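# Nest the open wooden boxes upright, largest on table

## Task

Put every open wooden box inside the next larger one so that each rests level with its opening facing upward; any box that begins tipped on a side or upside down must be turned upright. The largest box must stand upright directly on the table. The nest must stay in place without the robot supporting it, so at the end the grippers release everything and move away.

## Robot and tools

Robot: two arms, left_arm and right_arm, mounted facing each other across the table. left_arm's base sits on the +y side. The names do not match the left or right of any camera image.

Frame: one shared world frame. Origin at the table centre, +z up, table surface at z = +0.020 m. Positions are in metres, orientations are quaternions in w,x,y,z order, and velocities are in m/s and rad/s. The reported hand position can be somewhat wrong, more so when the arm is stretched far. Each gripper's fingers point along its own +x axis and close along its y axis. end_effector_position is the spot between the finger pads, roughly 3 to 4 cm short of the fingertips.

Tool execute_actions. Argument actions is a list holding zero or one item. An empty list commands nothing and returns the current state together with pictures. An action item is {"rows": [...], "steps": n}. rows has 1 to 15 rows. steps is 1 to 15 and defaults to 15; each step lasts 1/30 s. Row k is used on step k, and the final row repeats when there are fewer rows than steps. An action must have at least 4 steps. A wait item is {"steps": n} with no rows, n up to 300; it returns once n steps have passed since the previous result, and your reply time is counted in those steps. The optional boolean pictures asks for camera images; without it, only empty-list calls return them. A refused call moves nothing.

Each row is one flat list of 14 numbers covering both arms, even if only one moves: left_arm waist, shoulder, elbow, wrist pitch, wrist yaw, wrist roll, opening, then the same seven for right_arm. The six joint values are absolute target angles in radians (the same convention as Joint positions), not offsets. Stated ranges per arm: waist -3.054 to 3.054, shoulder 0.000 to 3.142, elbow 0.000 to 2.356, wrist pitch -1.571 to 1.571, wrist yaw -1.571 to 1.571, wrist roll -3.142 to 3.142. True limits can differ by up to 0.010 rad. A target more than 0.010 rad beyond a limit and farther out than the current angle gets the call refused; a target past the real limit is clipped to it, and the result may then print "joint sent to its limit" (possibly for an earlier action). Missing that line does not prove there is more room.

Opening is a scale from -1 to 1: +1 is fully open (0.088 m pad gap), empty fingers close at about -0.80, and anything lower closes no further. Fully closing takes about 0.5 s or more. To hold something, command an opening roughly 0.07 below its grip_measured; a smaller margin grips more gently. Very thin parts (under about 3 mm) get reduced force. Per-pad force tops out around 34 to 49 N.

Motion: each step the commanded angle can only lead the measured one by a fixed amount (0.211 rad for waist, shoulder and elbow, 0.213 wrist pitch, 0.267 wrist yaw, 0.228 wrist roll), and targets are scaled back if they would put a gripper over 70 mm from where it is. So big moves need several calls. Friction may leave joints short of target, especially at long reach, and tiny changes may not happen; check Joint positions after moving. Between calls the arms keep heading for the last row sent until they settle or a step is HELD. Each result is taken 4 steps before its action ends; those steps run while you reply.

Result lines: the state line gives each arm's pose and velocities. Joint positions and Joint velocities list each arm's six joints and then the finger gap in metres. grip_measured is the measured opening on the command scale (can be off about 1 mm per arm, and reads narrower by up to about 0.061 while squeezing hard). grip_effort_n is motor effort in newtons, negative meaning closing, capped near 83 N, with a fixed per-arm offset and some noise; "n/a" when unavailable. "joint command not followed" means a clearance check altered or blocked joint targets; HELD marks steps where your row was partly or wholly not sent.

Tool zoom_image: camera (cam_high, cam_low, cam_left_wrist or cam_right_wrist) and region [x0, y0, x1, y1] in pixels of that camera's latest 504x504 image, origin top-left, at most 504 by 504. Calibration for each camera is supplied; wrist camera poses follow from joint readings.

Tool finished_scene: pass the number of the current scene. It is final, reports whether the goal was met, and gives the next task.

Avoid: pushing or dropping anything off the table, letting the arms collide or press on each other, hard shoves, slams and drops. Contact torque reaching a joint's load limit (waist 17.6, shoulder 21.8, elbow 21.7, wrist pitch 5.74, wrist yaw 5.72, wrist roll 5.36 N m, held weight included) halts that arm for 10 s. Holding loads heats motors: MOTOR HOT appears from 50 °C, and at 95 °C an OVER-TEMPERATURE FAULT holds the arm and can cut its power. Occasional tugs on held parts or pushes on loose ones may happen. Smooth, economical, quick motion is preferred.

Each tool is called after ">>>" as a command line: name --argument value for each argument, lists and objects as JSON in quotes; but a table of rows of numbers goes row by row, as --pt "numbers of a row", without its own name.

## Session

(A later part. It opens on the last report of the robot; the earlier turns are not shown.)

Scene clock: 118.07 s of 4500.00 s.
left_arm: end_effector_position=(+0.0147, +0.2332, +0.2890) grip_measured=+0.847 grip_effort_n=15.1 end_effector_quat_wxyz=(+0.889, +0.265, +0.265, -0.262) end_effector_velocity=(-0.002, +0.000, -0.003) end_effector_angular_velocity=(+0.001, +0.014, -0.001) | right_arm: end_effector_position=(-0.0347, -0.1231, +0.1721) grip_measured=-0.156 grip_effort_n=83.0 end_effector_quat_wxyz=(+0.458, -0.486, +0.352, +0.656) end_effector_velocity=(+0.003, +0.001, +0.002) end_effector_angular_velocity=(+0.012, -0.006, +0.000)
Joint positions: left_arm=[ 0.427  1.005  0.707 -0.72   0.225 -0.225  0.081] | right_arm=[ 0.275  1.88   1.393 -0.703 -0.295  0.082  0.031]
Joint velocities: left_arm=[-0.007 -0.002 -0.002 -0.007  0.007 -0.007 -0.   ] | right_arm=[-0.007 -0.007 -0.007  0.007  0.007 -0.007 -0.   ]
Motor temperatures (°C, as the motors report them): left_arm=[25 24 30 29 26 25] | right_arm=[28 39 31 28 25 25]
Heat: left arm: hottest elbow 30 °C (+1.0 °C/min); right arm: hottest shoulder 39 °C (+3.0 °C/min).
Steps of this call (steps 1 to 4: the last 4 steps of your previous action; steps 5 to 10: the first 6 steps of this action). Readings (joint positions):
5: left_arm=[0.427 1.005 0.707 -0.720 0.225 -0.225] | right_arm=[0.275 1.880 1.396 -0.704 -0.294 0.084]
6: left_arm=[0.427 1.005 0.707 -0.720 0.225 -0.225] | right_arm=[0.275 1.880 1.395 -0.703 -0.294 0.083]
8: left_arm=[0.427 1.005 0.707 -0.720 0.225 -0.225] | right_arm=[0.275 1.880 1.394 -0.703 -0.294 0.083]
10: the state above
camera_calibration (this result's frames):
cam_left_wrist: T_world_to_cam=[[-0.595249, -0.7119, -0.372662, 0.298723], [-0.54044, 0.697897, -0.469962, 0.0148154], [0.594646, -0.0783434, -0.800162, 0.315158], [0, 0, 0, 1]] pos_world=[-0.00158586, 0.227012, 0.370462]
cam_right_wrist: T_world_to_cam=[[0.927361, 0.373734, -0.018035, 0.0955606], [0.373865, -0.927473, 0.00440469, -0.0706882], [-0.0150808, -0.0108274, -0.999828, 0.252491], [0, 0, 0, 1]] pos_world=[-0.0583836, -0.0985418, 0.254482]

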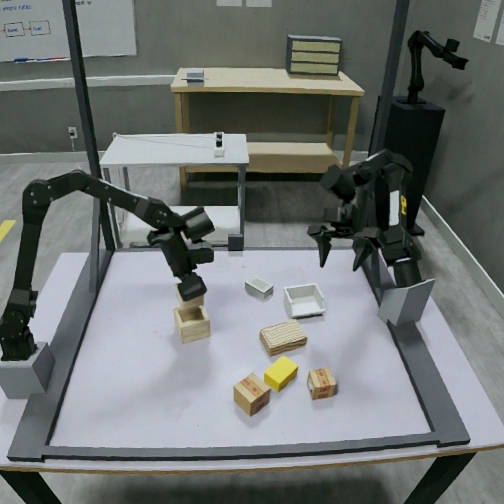

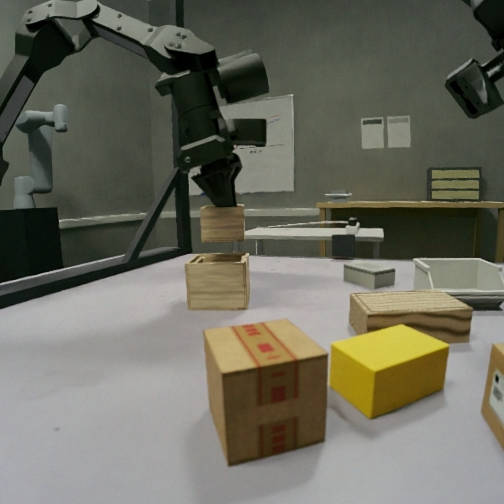

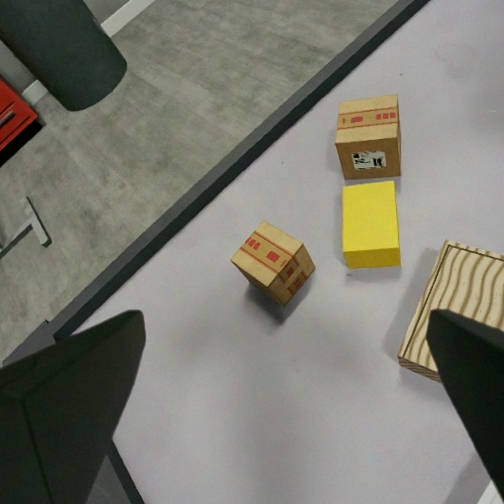

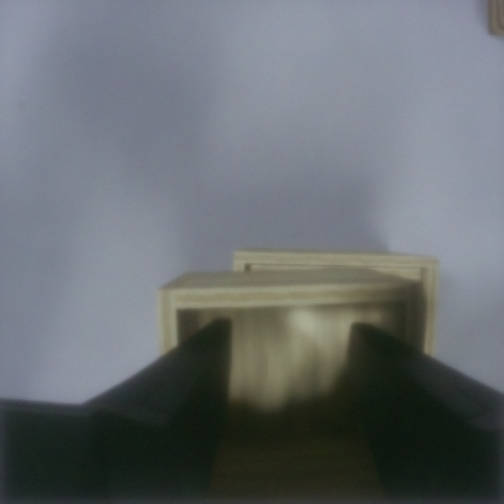

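>>> execute_actions --actions '[{"rows":[[0.427,1.0,0.7,-0.718,0.225,-0.225,0.85,0.225,1.94,1.39,-0.68,-0.3,0.15,-0.12]],"steps":15}]'

>>> execute_actions --actions '[{"rows":[[0.427,1.0,0.7,-0.718,0.225,-0.225,0.85,0.225,1.94,1.39,-0.68,-0.3,0.15,-0.12]],"steps":8}]' --pictures true

>>> zoom_image --camera "cam_low" --region '[150,180,310,320]'

Scene clock: 118.77 s of 4500.00 s.
left_arm: end_effector_position=(+0.0147, +0.2332, +0.2890) grip_measured=+0.847 grip_effort_n=15.1 end_effector_quat_wxyz=(+0.889, +0.265, +0.265, -0.262) end_effector_velocity=(-0.001, +0.001, -0.002) end_effector_angular_velocity=(-0.017, +0.013, +0.026) | right_arm: end_effector_position=(-0.0119, -0.1117, +0.1613) grip_measured=-0.156 grip_effort_n=83.0 end_effector_quat_wxyz=(+0.488, -0.465, +0.388, +0.629) end_effector_velocity=(-0.000, +0.006, +0.003) end_effector_angular_velocity=(+0.025, +0.010, -0.032)
Joint positions: left_arm=[ 0.427  1.005  0.707 -0.72   0.225 -0.225  0.081] | right_arm=[ 0.225  1.927  1.393 -0.683 -0.299  0.145  0.031]
Joint velocities: left_arm=[-0.007 -0.002 -0.002 -0.007 -0.007 -0.037 -0.   ] | right_arm=[-0.002 -0.002  0.002  0.022  0.007  0.037 -0.   ]
Motor temperatures (°C, as the motors report them): left_arm=[25 24 30 29 26 25] | right_arm=[28 39 31 28 25 25]
Heat: left arm: hottest elbow 30 °C (+1.0 °C/min); right arm: hottest shoulder 39 °C (+3.0 °C/min).
Steps of this call (steps 1 to 4: the last 4 steps of your previous action; steps 5 to 10: the robot went on to your last target; steps 11 to 21: the first 11 steps of this action). Readings (joint positions):
11: left_arm=[0.427 1.005 0.707 -0.720 0.225 -0.225] | right_arm=[0.274 1.883 1.393 -0.701 -0.297 0.090]
12: left_arm=[0.427 1.005 0.707 -0.720 0.225 -0.225] | right_arm=[0.268 1.888 1.393 -0.694 -0.299 0.104]
14: left_arm=[0.427 1.005 0.707 -0.720 0.225 -0.225] | right_arm=[0.250 1.901 1.393 -0.687 -0.299 0.124]
18: left_arm=[0.427 1.005 0.707 -0.720 0.225 -0.225] | right_arm=[0.226 1.924 1.393 -0.686 -0.299 0.141]
21: the state above

Scene clock: 119.03 s of 4500.00 s.
left_arm: end_effector_position=(+0.0147, +0.2332, +0.2890) grip_measured=+0.847 grip_effort_n=15.1 end_effector_quat_wxyz=(+0.889, +0.265, +0.265, -0.262) end_effector_velocity=(-0.001, +0.001, -0.002) end_effector_angular_velocity=(-0.002, +0.013, +0.003) | right_arm: end_effector_position=(-0.0119, -0.1116, +0.1612) grip_measured=-0.156 grip_effort_n=83.0 end_effector_quat_wxyz=(+0.489, -0.464, +0.388, +0.628) end_effector_velocity=(+0.003, -0.004, +0.002) end_effector_angular_velocity=(-0.015, +0.000, -0.003)
Joint positions: left_arm=[ 0.427  1.005  0.707 -0.72   0.225 -0.225  0.081] | right_arm=[ 0.225  1.927  1.393 -0.682 -0.299  0.148  0.031]
Joint velocities: left_arm=[-0.002 -0.002 -0.002 -0.007  0.007 -0.007  0.   ] | right_arm=[-0.007 -0.007 -0.002 -0.022 -0.007 -0.007 -0.   ]
Motor temperatures (°C, as the motors report them): left_arm=[25 24 30 29 26 25] | right_arm=[28 39 31 28 25 25]
Heat: left arm: hottest elbow 30 °C (+1.0 °C/min); right arm: hottest shoulder 39 °C (+3.0 °C/min).
Steps of this call (steps 1 to 4: the last 4 steps of your previous action; steps 5 to 8: the first 4 steps of this action). Readings (joint positions):
5: left_arm=[0.427 1.005 0.707 -0.720 0.225 -0.225] | right_arm=[0.225 1.927 1.393 -0.682 -0.299 0.147]
6: left_arm=[0.427 1.005 0.707 -0.720 0.225 -0.225] | right_arm=[0.225 1.927 1.393 -0.682 -0.299 0.147]
8: the state above
camera_calibration (this result's frames):
cam_left_wrist: T_world_to_cam=[[-0.595249, -0.7119, -0.372662, 0.298723], [-0.54044, 0.697897, -0.469962, 0.0148154], [0.594646, -0.0783434, -0.800162, 0.315158], [0, 0, 0, 1]] pos_world=[-0.00158586, 0.227012, 0.370462]
cam_right_wrist: T_world_to_cam=[[0.964406, 0.261925, -0.0362672, 0.0608871], [0.262632, -0.964759, 0.0162455, -0.0758741], [-0.030734, -0.0251922, -0.99921, 0.240223], [0, 0, 0, 1]] pos_world=[-0.0314099, -0.0830963, 0.243474]

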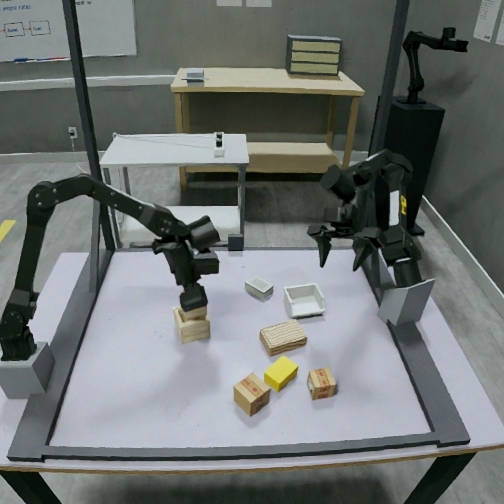

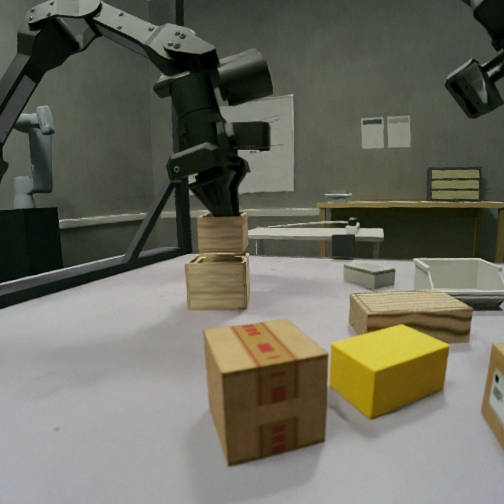

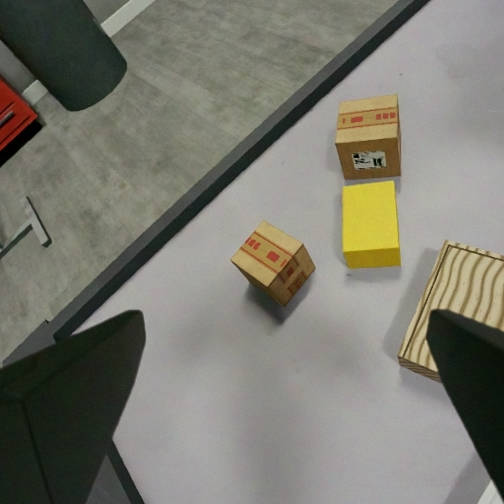

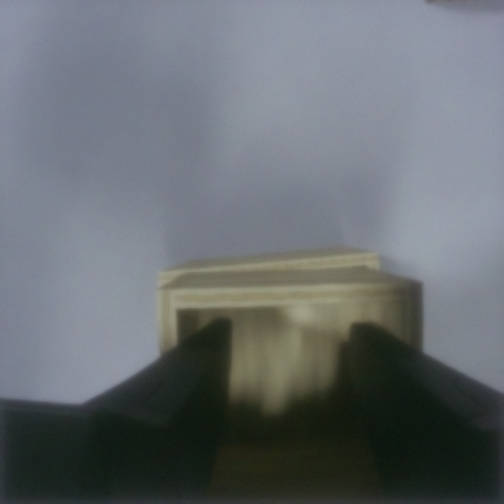

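Region (150, 180, 310, 320) of cam_low's 504x504 image, scaled by 3.150, with more detail than that image has; it fills the top 441 rows of this view, and the rest is white.

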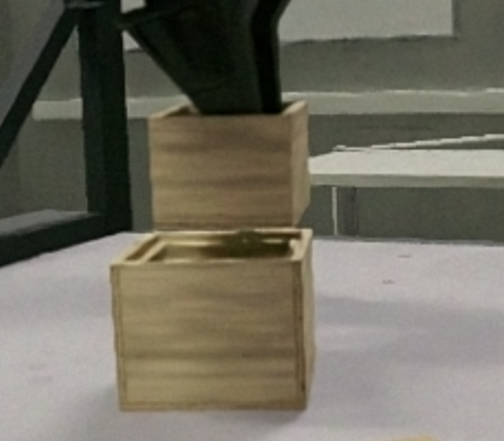

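>>> execute_actions --actions '[{"rows":[[0.427,1.0,0.7,-0.718,0.225,-0.225,0.85,0.232,1.93,1.365,-0.70,-0.3,0.05,-0.12]],"steps":15}]' --pictures true

>>> zoom_image --camera "cam_low" --region '[150,180,310,320]'

Scene clock: 119.63 s of 4500.00 s.
left_arm: end_effector_position=(+0.0147, +0.2332, +0.2890) grip_measured=+0.847 grip_effort_n=15.1 end_effector_quat_wxyz=(+0.889, +0.265, +0.265, -0.262) end_effector_velocity=(-0.001, +0.002, -0.000) end_effector_angular_velocity=(-0.001, -0.001, +0.009) | right_arm: end_effector_position=(-0.0101, -0.1188, +0.1559) grip_measured=-0.156 grip_effort_n=83.0 end_effector_quat_wxyz=(+0.463, -0.494, +0.368, +0.637) end_effector_velocity=(-0.003, -0.004, -0.000) end_effector_angular_velocity=(-0.011, +0.006, +0.055)
Joint positions: left_arm=[ 0.427  1.005  0.707 -0.72   0.225 -0.225  0.081] | right_arm=[ 0.229  1.927  1.378 -0.697 -0.299  0.056  0.031]
Joint velocities: left_arm=[-0.002 -0.007 -0.002 -0.007 -0.007 -0.007 -0.001] | right_arm=[ 0.002 -0.002 -0.002 -0.007 -0.022 -0.051 -0.   ]
Motor temperatures (°C, as the motors report them): left_arm=[25 24 30 29 26 25] | right_arm=[28 39 31 28 25 25]
Heat: left arm: hottest elbow 30 °C (+1.0 °C/min); right arm: hottest shoulder 39 °C (+3.0 °C/min).
Steps of this call (steps 1 to 4: the last 4 steps of your previous action; steps 5 to 7: the robot went on to your last target; steps 8 to 18: the first 11 steps of this action). Readings (joint positions):
8: left_arm=[0.427 1.005 0.707 -0.720 0.225 -0.225] | right_arm=[0.225 1.927 1.393 -0.682 -0.299 0.135]
9: left_arm=[0.427 1.005 0.707 -0.720 0.225 -0.225] | right_arm=[0.225 1.927 1.391 -0.684 -0.299 0.114]
11: left_arm=[0.427 1.005 0.707 -0.720 0.225 -0.225] | right_arm=[0.226 1.927 1.387 -0.691 -0.299 0.087]
15: left_arm=[0.427 1.005 0.707 -0.720 0.225 -0.225] | right_arm=[0.229 1.927 1.379 -0.696 -0.299 0.063]
18: the state above
camera_calibration (this result's frames):
cam_left_wrist: T_world_to_cam=[[-0.595249, -0.7119, -0.372662, 0.298723], [-0.54044, 0.697897, -0.469962, 0.0148154], [0.594646, -0.0783434, -0.800162, 0.315158], [0, 0, 0, 1]] pos_world=[-0.00158586, 0.227012, 0.370462]
cam_right_wrist: T_world_to_cam=[[0.939871, 0.341245, -0.0139517, 0.066504], [0.341524, -0.938831, 0.0442568, -0.0837], [0.00200408, -0.0463605, -0.998923, 0.232541], [0, 0, 0, 1]] pos_world=[-0.0343857, -0.0904936, 0.236923]

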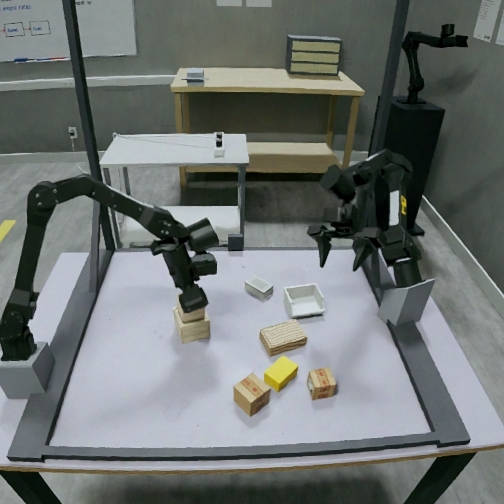

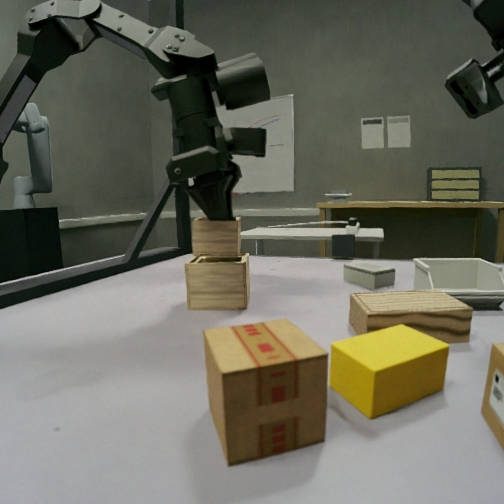

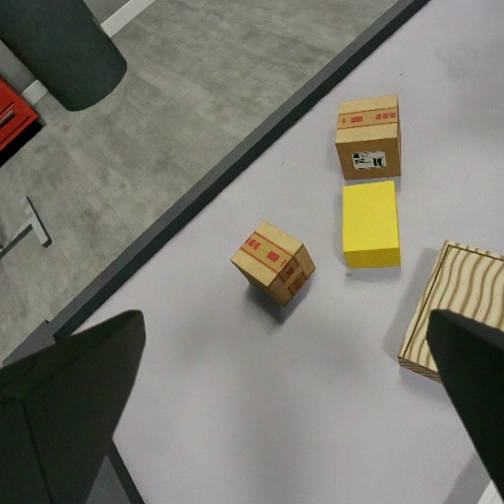

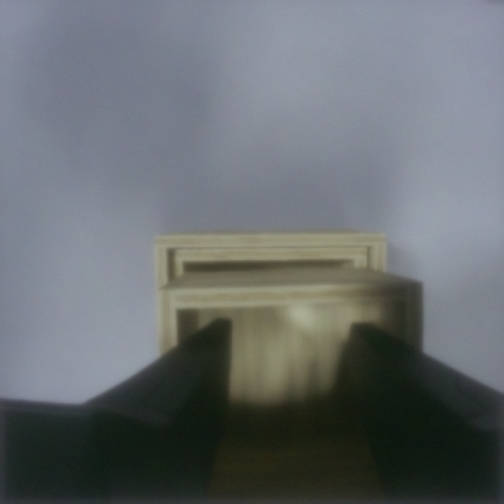

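Region (150, 180, 310, 320) of cam_low's 504x504 image, scaled by 3.150, with more detail than that image has; it fills the top 441 rows of this view, and the rest is white.

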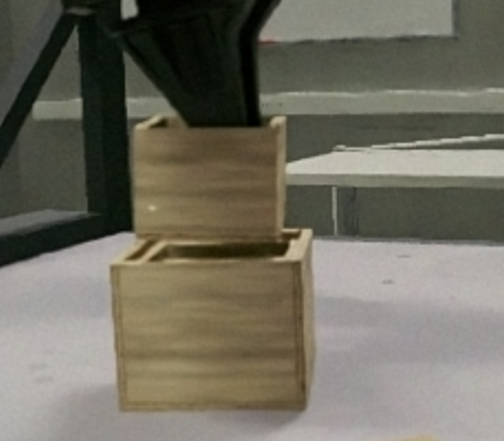

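>>> execute_actions --actions '[{"rows":[[0.427,1.0,0.7,-0.718,0.225,-0.225,0.85,0.245,2.0,1.37,-0.665,-0.3,0.05,-0.12]],"steps":15}]' --pictures true

>>> zoom_image --camera "cam_low" --region '[150,180,310,320]'

Scene clock: 122.90 s of 4500.00 s.
left_arm: end_effector_position=(+0.0147, +0.2332, +0.2890) grip_measured=+0.847 grip_effort_n=15.1 end_effector_quat_wxyz=(+0.889, +0.265, +0.265, -0.262) end_effector_velocity=(-0.000, +0.002, -0.001) end_effector_angular_velocity=(-0.009, +0.007, +0.021) | right_arm: end_effector_position=(-0.0092, -0.1148, +0.1422) grip_measured=-0.156 grip_effort_n=83.0 end_effector_quat_wxyz=(+0.460, -0.500, +0.366, +0.636) end_effector_velocity=(+0.003, -0.001, -0.002) end_effector_angular_velocity=(-0.007, -0.012, -0.000)
Joint positions: left_arm=[ 0.427  1.005  0.707 -0.72   0.225 -0.225  0.081] | right_arm=[ 0.235  1.965  1.378 -0.666 -0.294  0.05   0.031]
Joint velocities: left_arm=[-0.002 -0.002 -0.002 -0.007 -0.007 -0.022  0.   ] | right_arm=[-0.002  0.002 -0.002 -0.007  0.007 -0.007 -0.   ]
Motor temperatures (°C, as the motors report them): left_arm=[25 24 30 29 26 25] | right_arm=[28 39 31 28 25 25]
Heat: left arm: hottest elbow 30 °C (+1.0 °C/min); right arm: hottest shoulder 39 °C (+3.0 °C/min).
Steps of this call (steps 1 to 4: the last 4 steps of your previous action; steps 5 to 15: the robot went on to your last target; steps 16 to 87: nothing new was sent; steps 88 to 98: the first 11 steps of this action). Readings (joint positions):
88: left_arm=[0.427 1.005 0.707 -0.720 0.225 -0.225] | right_arm=[0.229 1.932 1.378 -0.697 -0.299 0.052]
89: left_arm=[0.427 1.005 0.707 -0.720 0.225 -0.225] | right_arm=[0.231 1.938 1.378 -0.688 -0.299 0.052]
91: left_arm=[0.427 1.005 0.707 -0.720 0.225 -0.225] | right_arm=[0.235 1.957 1.378 -0.678 -0.298 0.052]
95: left_arm=[0.427 1.005 0.707 -0.720 0.225 -0.225] | right_arm=[0.236 1.964 1.378 -0.667 -0.294 0.050]
98: the state above
camera_calibration (this result's frames):
cam_left_wrist: T_world_to_cam=[[-0.595249, -0.7119, -0.372662, 0.298723], [-0.54044, 0.697897, -0.469962, 0.0148154], [0.594646, -0.0783434, -0.800162, 0.315158], [0, 0, 0, 1]] pos_world=[-0.00158586, 0.227012, 0.370462]
cam_right_wrist: T_world_to_cam=[[0.93674, 0.34991, -0.00899102, 0.0643993], [0.349879, -0.935295, 0.0529813, -0.0804402], [0.0101294, -0.0527754, -0.998555, 0.218281], [0, 0, 0, 1]] pos_world=[-0.034392, -0.0862495, 0.222806]

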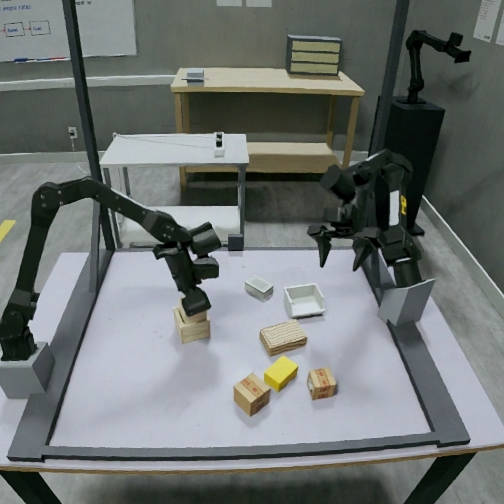

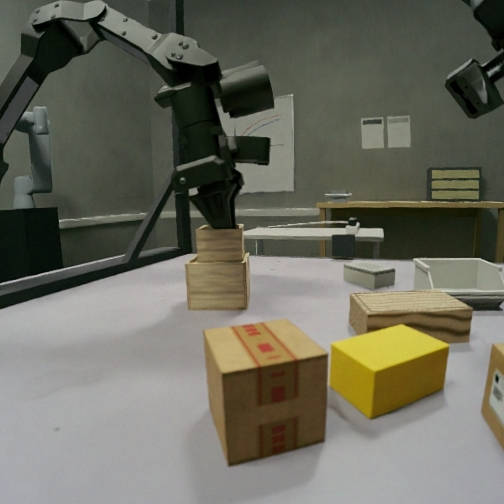

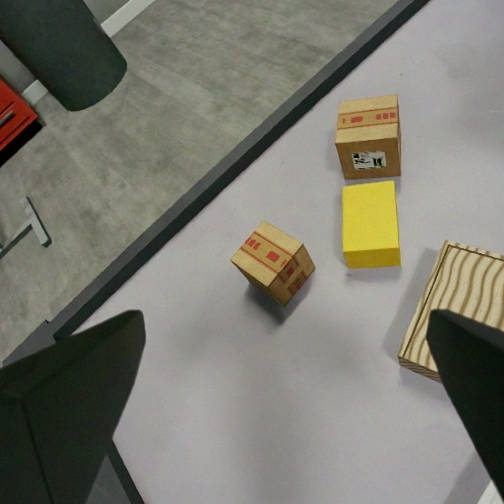

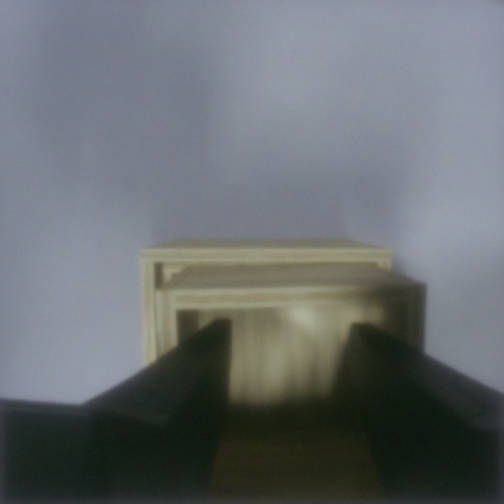

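Region (150, 180, 310, 320) of cam_low's 504x504 image, scaled by 3.150, with more detail than that image has; it fills the top 441 rows of this view, and the rest is white.

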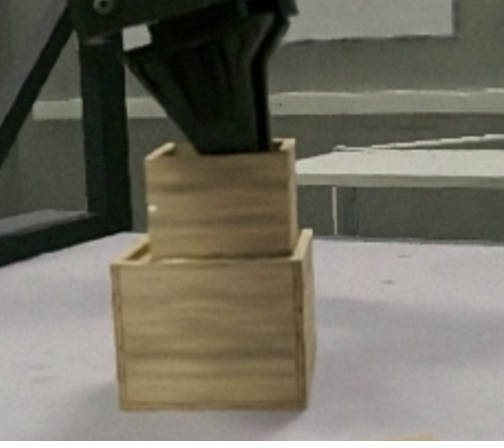

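Entering. Continue with only q2 mostly.

>>> execute_actions --actions '[{"rows":[[0.427,1.0,0.7,-0.718,0.225,-0.225,0.85,0.262,2.06,1.37,-0.645,-0.3,0.05,-0.12]],"steps":15}]' --pictures true

>>> zoom_image --camera "cam_low" --region '[150,180,310,320]'

Scene clock: 123.60 s of 4500.00 s.
left_arm: end_effector_position=(+0.0147, +0.2332, +0.2890) grip_measured=+0.847 grip_effort_n=15.6 end_effector_quat_wxyz=(+0.889, +0.265, +0.265, -0.262) end_effector_velocity=(+0.002, +0.002, +0.001) end_effector_angular_velocity=(-0.003, -0.018, +0.012) | right_arm: end_effector_position=(-0.0105, -0.1068, +0.1381) grip_measured=-0.156 grip_effort_n=83.0 end_effector_quat_wxyz=(+0.461, -0.497, +0.362, +0.639) end_effector_velocity=(+0.003, -0.000, -0.002) end_effector_angular_velocity=(-0.007, -0.012, -0.001)
Joint positions: left_arm=[ 0.427  1.005  0.707 -0.72   0.225 -0.225  0.081] | right_arm=[ 0.236  1.993  1.4   -0.649 -0.294  0.05   0.031]
Joint velocities: left_arm=[-0.002 -0.007 -0.007  0.007 -0.022 -0.007 -0.   ] | right_arm=[-0.002  0.007  0.002 -0.007  0.007 -0.007  0.   ]
Motor temperatures (°C, as the motors report them): left_arm=[25 24 30 29 26 25] | right_arm=[28 39 31 28 25 25]
Heat: left arm: hottest elbow 30 °C (+1.0 °C/min); right arm: hottest shoulder 39 °C (+3.0 °C/min).
Steps of this call (steps 1 to 4: the last 4 steps of your previous action; steps 5 to 10: the robot went on to your last target; steps 11 to 21: the first 11 steps of this action). Readings (joint positions):
11: left_arm=[0.427 1.005 0.707 -0.720 0.225 -0.225] | right_arm=[0.236 1.970 1.378 -0.665 -0.294 0.050]
12: left_arm=[0.427 1.005 0.707 -0.720 0.225 -0.225] | right_arm=[0.236 1.976 1.382 -0.663 -0.294 0.050]
14: left_arm=[0.427 1.005 0.707 -0.720 0.225 -0.225] | right_arm=[0.236 1.985 1.392 -0.653 -0.294 0.050]
18: left_arm=[0.427 1.005 0.707 -0.720 0.225 -0.225] | right_arm=[0.236 1.991 1.398 -0.651 -0.294 0.050]
21: the state above
camera_calibration (this result's frames):
cam_left_wrist: T_world_to_cam=[[-0.595249, -0.7119, -0.372662, 0.298723], [-0.54044, 0.697897, -0.469962, 0.0148154], [0.594646, -0.0783434, -0.800162, 0.315158], [0, 0, 0, 1]] pos_world=[-0.00158586, 0.227012, 0.370462]
cam_right_wrist: T_world_to_cam=[[0.93554, 0.353132, -0.00797088, 0.0629076], [0.353138, -0.934587, 0.0428933, -0.0707548], [0.00769752, -0.0429432, -0.999048, 0.215713], [0, 0, 0, 1]] pos_world=[-0.0355268, -0.0790778, 0.219044]

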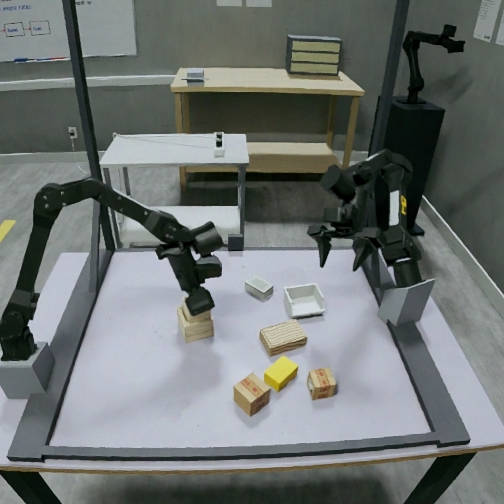

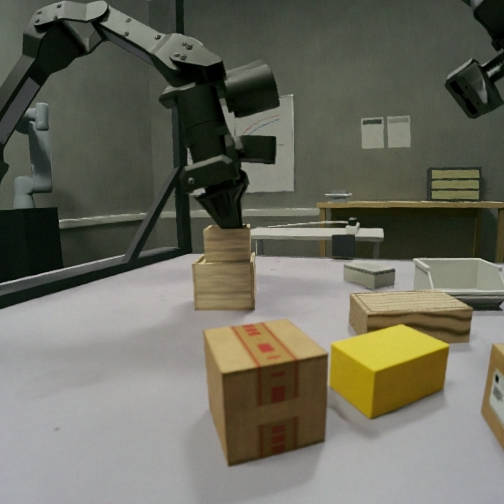

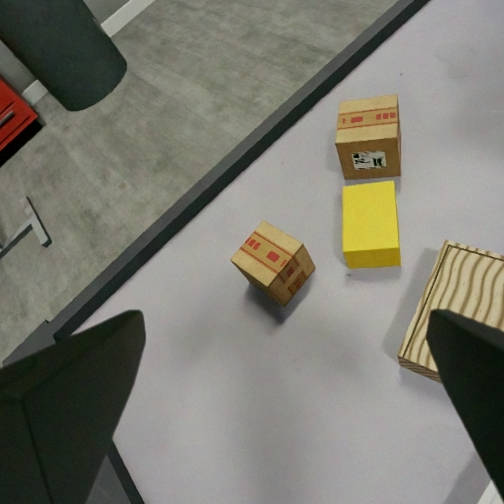

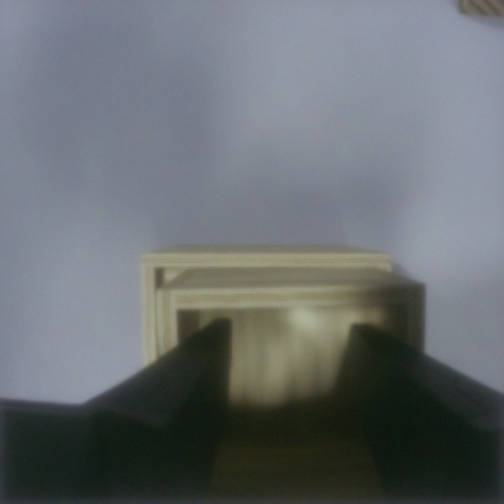

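Region (150, 180, 310, 320) of cam_low's 504x504 image, scaled by 3.150, with more detail than that image has; it fills the top 441 rows of this view, and the rest is white.

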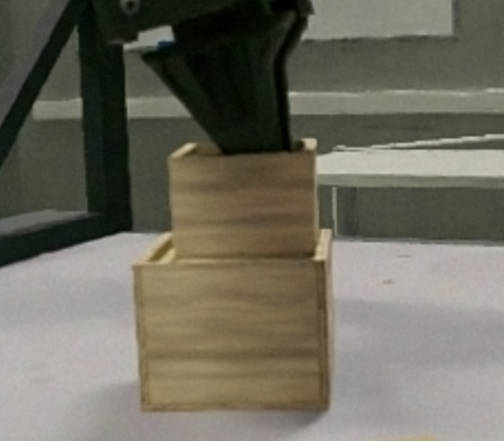

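>>> execute_actions --actions '[{"rows":[[0.427,1.0,0.7,-0.718,0.225,-0.225,0.85,0.236,1.95,1.40,-0.66,-0.3,0.05,-0.12]],"steps":12}]'

>>> execute_actions --actions '[{"rows":[[0.427,1.0,0.7,-0.718,0.225,-0.225,0.85,0.26,1.95,1.40,-0.66,-0.3,0.05,-0.12]],"steps":15}]' --pictures true

>>> zoom_image --camera "cam_low" --region '[150,180,310,320]'

Scene clock: 124.07 s of 4500.00 s.
left_arm: end_effector_position=(+0.0147, +0.2332, +0.2890) grip_measured=+0.847 grip_effort_n=15.1 end_effector_quat_wxyz=(+0.889, +0.265, +0.265, -0.262) end_effector_velocity=(+0.000, -0.000, -0.003) end_effector_angular_velocity=(-0.004, +0.010, -0.000) | right_arm: end_effector_position=(-0.0132, -0.1068, +0.1469) grip_measured=-0.156 grip_effort_n=83.0 end_effector_quat_wxyz=(+0.462, -0.493, +0.357, +0.645) end_effector_velocity=(-0.005, -0.002, +0.018) end_effector_angular_velocity=(+0.031, +0.019, +0.003)
Joint positions: left_arm=[ 0.427  1.005  0.707 -0.72   0.225 -0.225  0.081] | right_arm=[ 0.235  1.971  1.402 -0.656 -0.295  0.05   0.031]
Joint velocities: left_arm=[-0.002  0.002 -0.007  0.007  0.007 -0.007  0.   ] | right_arm=[-0.002 -0.051 -0.007 -0.007 -0.007  0.007 -0.   ]
Motor temperatures (°C, as the motors report them): left_arm=[25 24 30 29 26 25] | right_arm=[28 39 31 28 25 25]
Heat: left arm: hottest elbow 30 °C (+1.0 °C/min); right arm: hottest shoulder 39 °C (+3.0 °C/min).
Steps of this call (steps 1 to 4: the last 4 steps of your previous action; steps 5 to 6: the robot went on to your last target; steps 7 to 14: the first 8 steps of this action). Readings (joint positions):
7: left_arm=[0.427 1.005 0.707 -0.720 0.225 -0.225] | right_arm=[0.235 1.986 1.402 -0.648 -0.294 0.050]
8: left_arm=[0.427 1.005 0.707 -0.720 0.225 -0.225] | right_arm=[0.235 1.982 1.402 -0.648 -0.294 0.050]
10: left_arm=[0.427 1.005 0.707 -0.720 0.225 -0.225] | right_arm=[0.235 1.977 1.402 -0.651 -0.294 0.050]
14: the state above

Scene clock: 124.57 s of 4500.00 s.
left_arm: end_effector_position=(+0.0147, +0.2332, +0.2890) grip_measured=+0.847 grip_effort_n=15.1 end_effector_quat_wxyz=(+0.889, +0.265, +0.265, -0.262) end_effector_velocity=(+0.002, +0.003, -0.001) end_effector_angular_velocity=(-0.004, -0.001, +0.033) | right_arm: end_effector_position=(-0.0230, -0.1105, +0.1481) grip_measured=-0.156 grip_effort_n=83.0 end_effector_quat_wxyz=(+0.454, -0.496, +0.352, +0.651) end_effector_velocity=(+0.001, +0.002, +0.002) end_effector_angular_velocity=(+0.007, +0.007, +0.004)
Joint positions: left_arm=[ 0.427  1.005  0.707 -0.72   0.225 -0.225  0.081] | right_arm=[ 0.258  1.961  1.402 -0.658 -0.296  0.05   0.031]
Joint velocities: left_arm=[-0.002  0.002 -0.002 -0.007 -0.022 -0.022 -0.   ] | right_arm=[-0.007 -0.002 -0.002  0.007 -0.007 -0.007 -0.   ]
Motor temperatures (°C, as the motors report them): left_arm=[25 24 30 29 26 25] | right_arm=[28 39 31 28 25 25]
Heat: left arm: hottest elbow 30 °C (+1.0 °C/min); right arm: hottest shoulder 39 °C (+3.0 °C/min).
Steps of this call (steps 1 to 4: the last 4 steps of your previous action; steps 5 to 15: the first 11 steps of this action). Readings (joint positions):
5: left_arm=[0.427 1.005 0.707 -0.720 0.225 -0.225] | right_arm=[0.236 1.962 1.402 -0.657 -0.295 0.050]
6: left_arm=[0.427 1.005 0.707 -0.720 0.225 -0.225] | right_arm=[0.238 1.962 1.402 -0.657 -0.295 0.050]
8: left_arm=[0.427 1.005 0.707 -0.720 0.225 -0.225] | right_arm=[0.246 1.961 1.402 -0.657 -0.295 0.050]
12: left_arm=[0.427 1.005 0.707 -0.720 0.225 -0.225] | right_arm=[0.257 1.961 1.402 -0.658 -0.296 0.050]
15: the state above
camera_calibration (this result's frames):
cam_left_wrist: T_world_to_cam=[[-0.595249, -0.7119, -0.372662, 0.298723], [-0.54044, 0.697897, -0.469962, 0.0148154], [0.594646, -0.0783434, -0.800162, 0.315158], [0, 0, 0, 1]] pos_world=[-0.00158586, 0.227012, 0.370462]
cam_right_wrist: T_world_to_cam=[[0.925021, 0.37979, -0.00978259, 0.0790162], [0.379916, -0.924694, 0.0245951, -0.065798], [0.000295068, -0.0264675, -0.99965, 0.227457], [0, 0, 0, 1]] pos_world=[-0.048161, -0.0848324, 0.229769]

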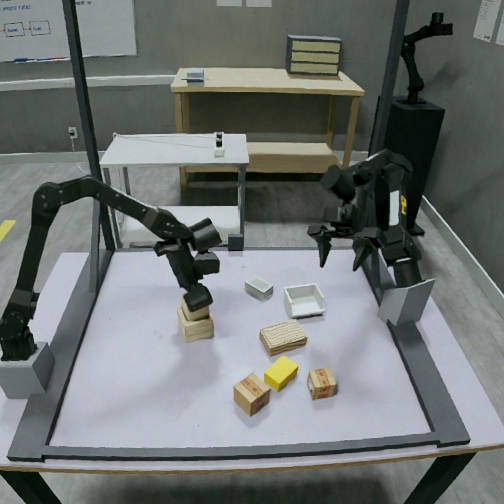

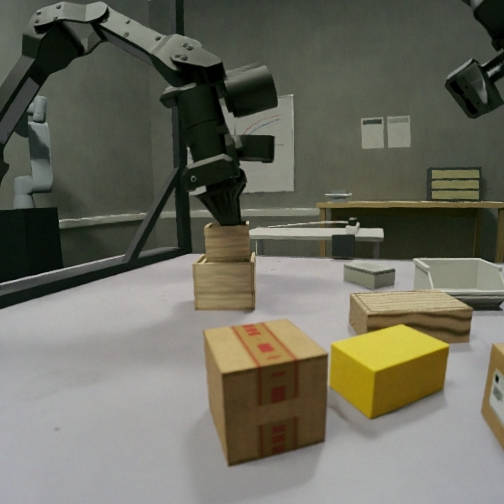

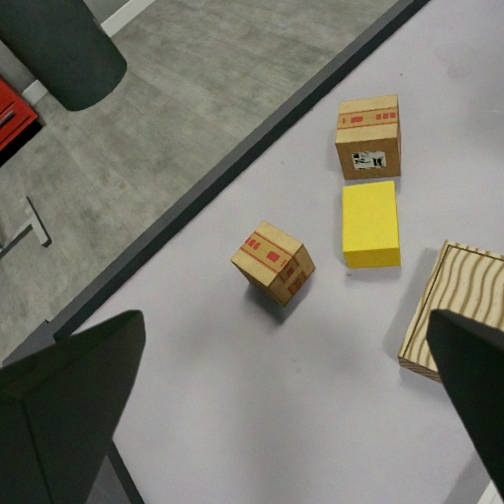

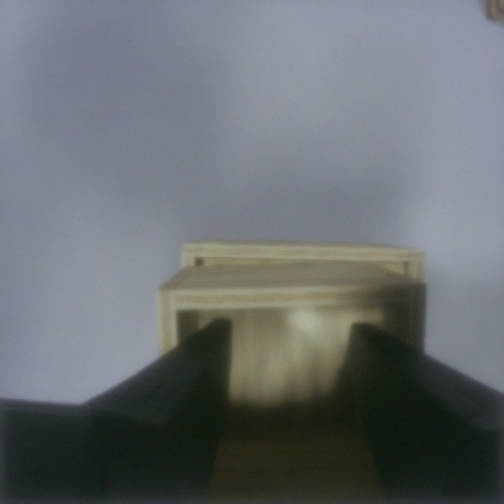

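Region (150, 180, 310, 320) of cam_low's 504x504 image, scaled by 3.150, with more detail than that image has; it fills the top 441 rows of this view, and the rest is white.

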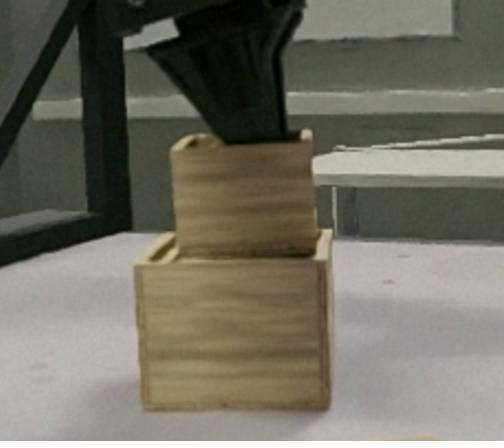

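>>> execute_actions --actions '[{"rows":[[0.427,1.0,0.7,-0.718,0.225,-0.225,0.85,0.238,1.95,1.40,-0.685,-0.3,0.08,-0.12]],"steps":15}]' --pictures true

>>> zoom_image --camera "cam_low" --region '[150,180,310,320]'

Scene clock: 125.07 s of 4500.00 s.
left_arm: end_effector_position=(+0.0147, +0.2332, +0.2890) grip_measured=+0.847 grip_effort_n=15.6 end_effector_quat_wxyz=(+0.889, +0.265, +0.265, -0.262) end_effector_velocity=(+0.003, +0.001, +0.004) end_effector_angular_velocity=(+0.008, -0.037, +0.009) | right_arm: end_effector_position=(-0.0145, -0.1122, +0.1492) grip_measured=-0.156 grip_effort_n=83.0 end_effector_quat_wxyz=(+0.466, -0.491, +0.370, +0.636) end_effector_velocity=(+0.002, -0.005, -0.001) end_effector_angular_velocity=(-0.021, -0.001, +0.000)
Joint positions: left_arm=[ 0.427  1.005  0.707 -0.72   0.225 -0.225  0.081] | right_arm=[ 0.24   1.96   1.402 -0.682 -0.296  0.077  0.031]
Joint velocities: left_arm=[-0.002 -0.002  0.002  0.007 -0.037  0.007 -0.   ] | right_arm=[-0.002 -0.002 -0.002 -0.022 -0.007 -0.007 -0.   ]
Motor temperatures (°C, as the motors report them): left_arm=[25 24 30 29 26 25] | right_arm=[28 39 31 28 25 25]
Heat: left arm: hottest elbow 30 °C (+1.0 °C/min); right arm: hottest shoulder 39 °C (+3.0 °C/min).
Steps of this call (steps 1 to 4: the last 4 steps of your previous action; steps 5 to 15: the first 11 steps of this action). Readings (joint positions):
5: left_arm=[0.427 1.005 0.707 -0.720 0.225 -0.225] | right_arm=[0.257 1.961 1.402 -0.660 -0.296 0.053]
6: left_arm=[0.427 1.005 0.707 -0.720 0.225 -0.225] | right_arm=[0.256 1.961 1.402 -0.666 -0.296 0.059]
8: left_arm=[0.427 1.005 0.707 -0.720 0.225 -0.225] | right_arm=[0.250 1.960 1.402 -0.675 -0.296 0.067]
12: left_arm=[0.427 1.005 0.707 -0.720 0.225 -0.225] | right_arm=[0.240 1.960 1.402 -0.680 -0.296 0.075]
15: the state above
camera_calibration (this result's frames):
cam_left_wrist: T_world_to_cam=[[-0.595249, -0.7119, -0.372662, 0.298723], [-0.54044, 0.697897, -0.469962, 0.0148154], [0.594646, -0.0783434, -0.800162, 0.315158], [0, 0, 0, 1]] pos_world=[-0.00158586, 0.227012, 0.370462]
cam_right_wrist: T_world_to_cam=[[0.942729, 0.33313, -0.0169451, 0.0678438], [0.333556, -0.941771, 0.0425108, -0.0758923], [-0.00179678, -0.0457283, -0.998952, 0.226122], [0, 0, 0, 1]] pos_world=[-0.0382376, -0.0837338, 0.230261]

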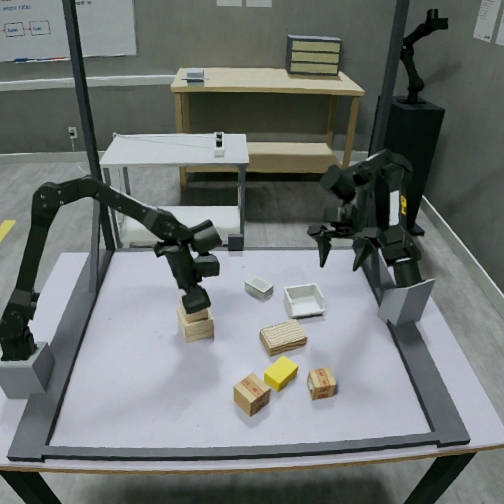

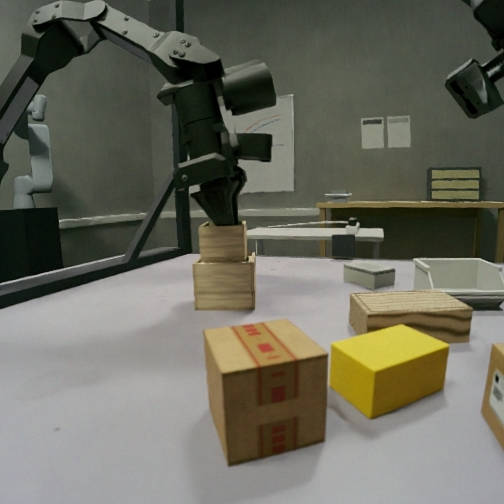

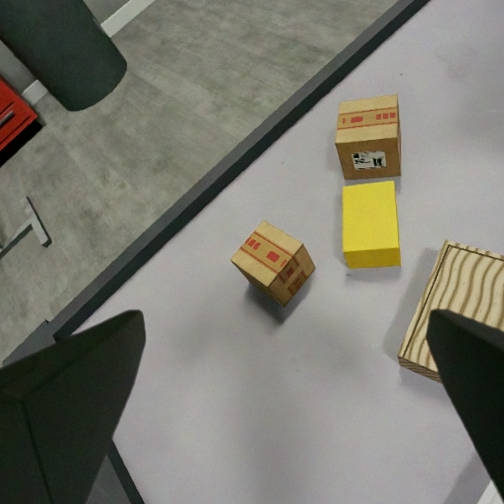

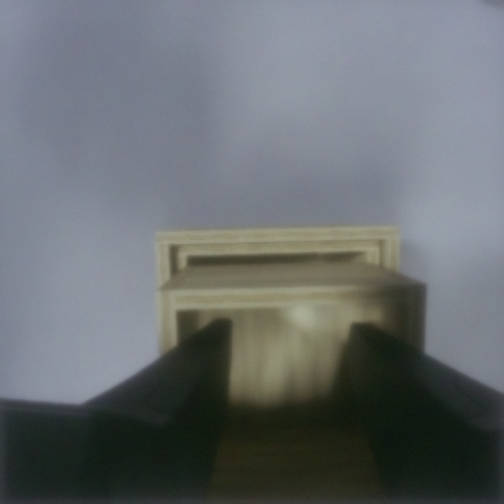

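Region (150, 180, 310, 320) of cam_low's 504x504 image, scaled by 3.150, with more detail than that image has; it fills the top 441 rows of this view, and the rest is white.

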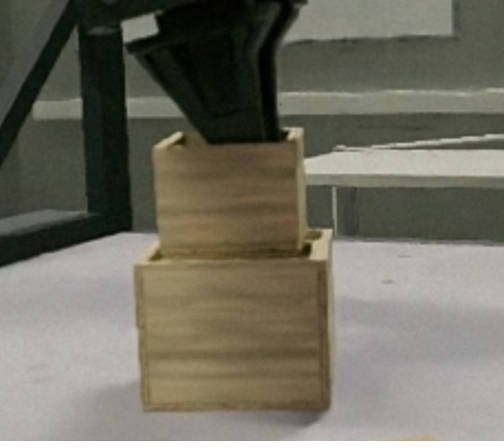

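>>> execute_actions --actions '[{"rows":[[0.427,1.0,0.7,-0.718,0.225,-0.225,0.85,0.245,2.03,1.40,-0.67,-0.3,0.065,-0.12]],"steps":15}]' --pictures true

>>> zoom_image --camera "cam_low" --region '[150,180,310,320]'

Scene clock: 125.57 s of 4500.00 s.
left_arm: end_effector_position=(+0.0147, +0.2332, +0.2890) grip_measured=+0.847 grip_effort_n=15.1 end_effector_quat_wxyz=(+0.889, +0.265, +0.265, -0.262) end_effector_velocity=(-0.003, +0.003, -0.004) end_effector_angular_velocity=(+0.003, +0.019, +0.008) | right_arm: end_effector_position=(-0.0088, -0.1123, +0.1293) grip_measured=-0.124 grip_effort_n=18.8 end_effector_quat_wxyz=(+0.459, -0.504, +0.380, +0.625) end_effector_velocity=(-0.003, +0.000, +0.003) end_effector_angular_velocity=(+0.005, +0.022, +0.013)
Joint positions: left_arm=[ 0.427  1.005  0.707 -0.72   0.225 -0.225  0.081] | right_arm=[ 0.241  2.012  1.402 -0.671 -0.297  0.068  0.033]
Joint velocities: left_arm=[-0.002 -0.007 -0.002 -0.022  0.007 -0.007 -0.   ] | right_arm=[-0.002 -0.007 -0.002  0.007 -0.022 -0.007  0.001]
Motor temperatures (°C, as the motors report them): left_arm=[25 24 30 29 26 25] | right_arm=[28 39 31 28 25 25]
Heat: left arm: hottest elbow 30 °C (+1.0 °C/min); right arm: hottest shoulder 39 °C (+3.0 °C/min).
Steps of this call (steps 1 to 4: the last 4 steps of your previous action; steps 5 to 15: the first 11 steps of this action). Readings (joint positions):
5: left_arm=[0.427 1.005 0.707 -0.720 0.225 -0.225] | right_arm=[0.240 1.964 1.402 -0.683 -0.296 0.077]
6: left_arm=[0.427 1.005 0.707 -0.720 0.225 -0.225] | right_arm=[0.240 1.969 1.402 -0.679 -0.296 0.076]
8: left_arm=[0.427 1.005 0.707 -0.720 0.225 -0.225] | right_arm=[0.240 1.985 1.402 -0.673 -0.296 0.072]
12: left_arm=[0.427 1.005 0.707 -0.720 0.225 -0.225] | right_arm=[0.240 2.006 1.402 -0.671 -0.297 0.069]
15: the state above
camera_calibration (this result's frames):
cam_left_wrist: T_world_to_cam=[[-0.595249, -0.7119, -0.372662, 0.298723], [-0.54044, 0.697897, -0.469962, 0.0148154], [0.594646, -0.0783434, -0.800162, 0.315158], [0, 0, 0, 1]] pos_world=[-0.00158586, 0.227012, 0.370462]
cam_right_wrist: T_world_to_cam=[[0.943697, 0.33037, -0.0170894, 0.0619059], [0.330623, -0.940148, 0.0825252, -0.0820747], [0.0111973, -0.0835289, -0.996442, 0.201837], [0, 0, 0, 1]] pos_world=[-0.0335447, -0.080755, 0.20895]

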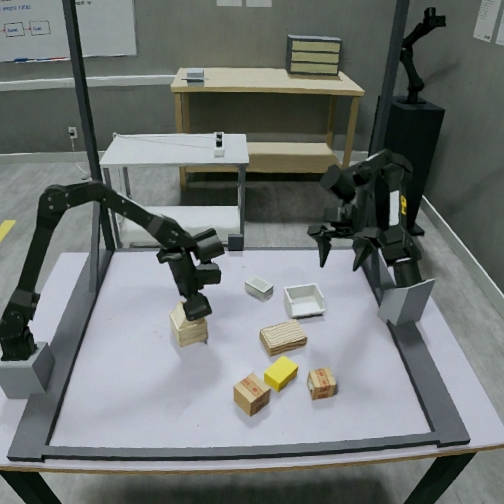

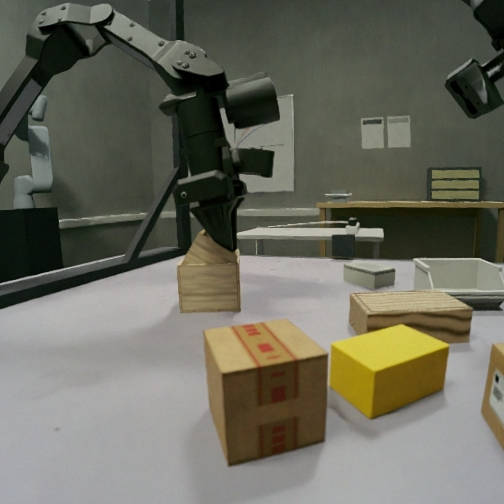

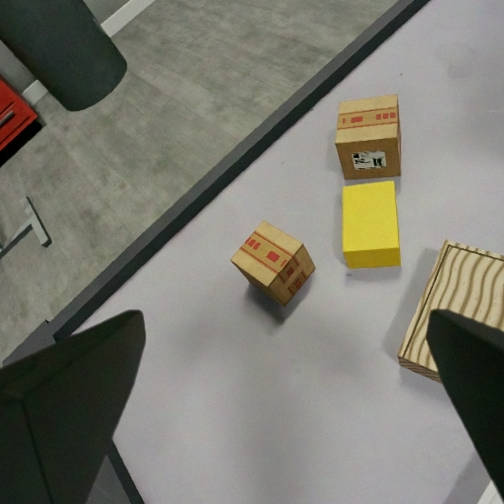

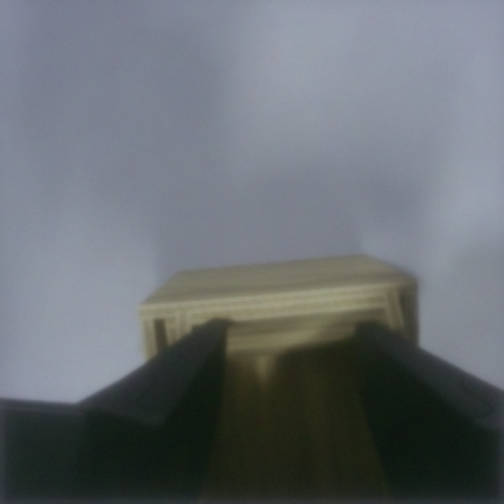

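Region (150, 180, 310, 320) of cam_low's 504x504 image, scaled by 3.150, with more detail than that image has; it fills the top 441 rows of this view, and the rest is white.

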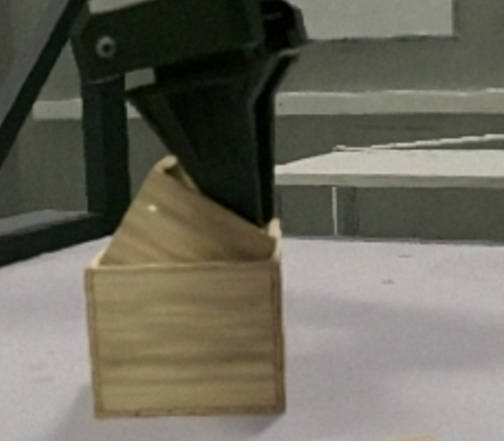

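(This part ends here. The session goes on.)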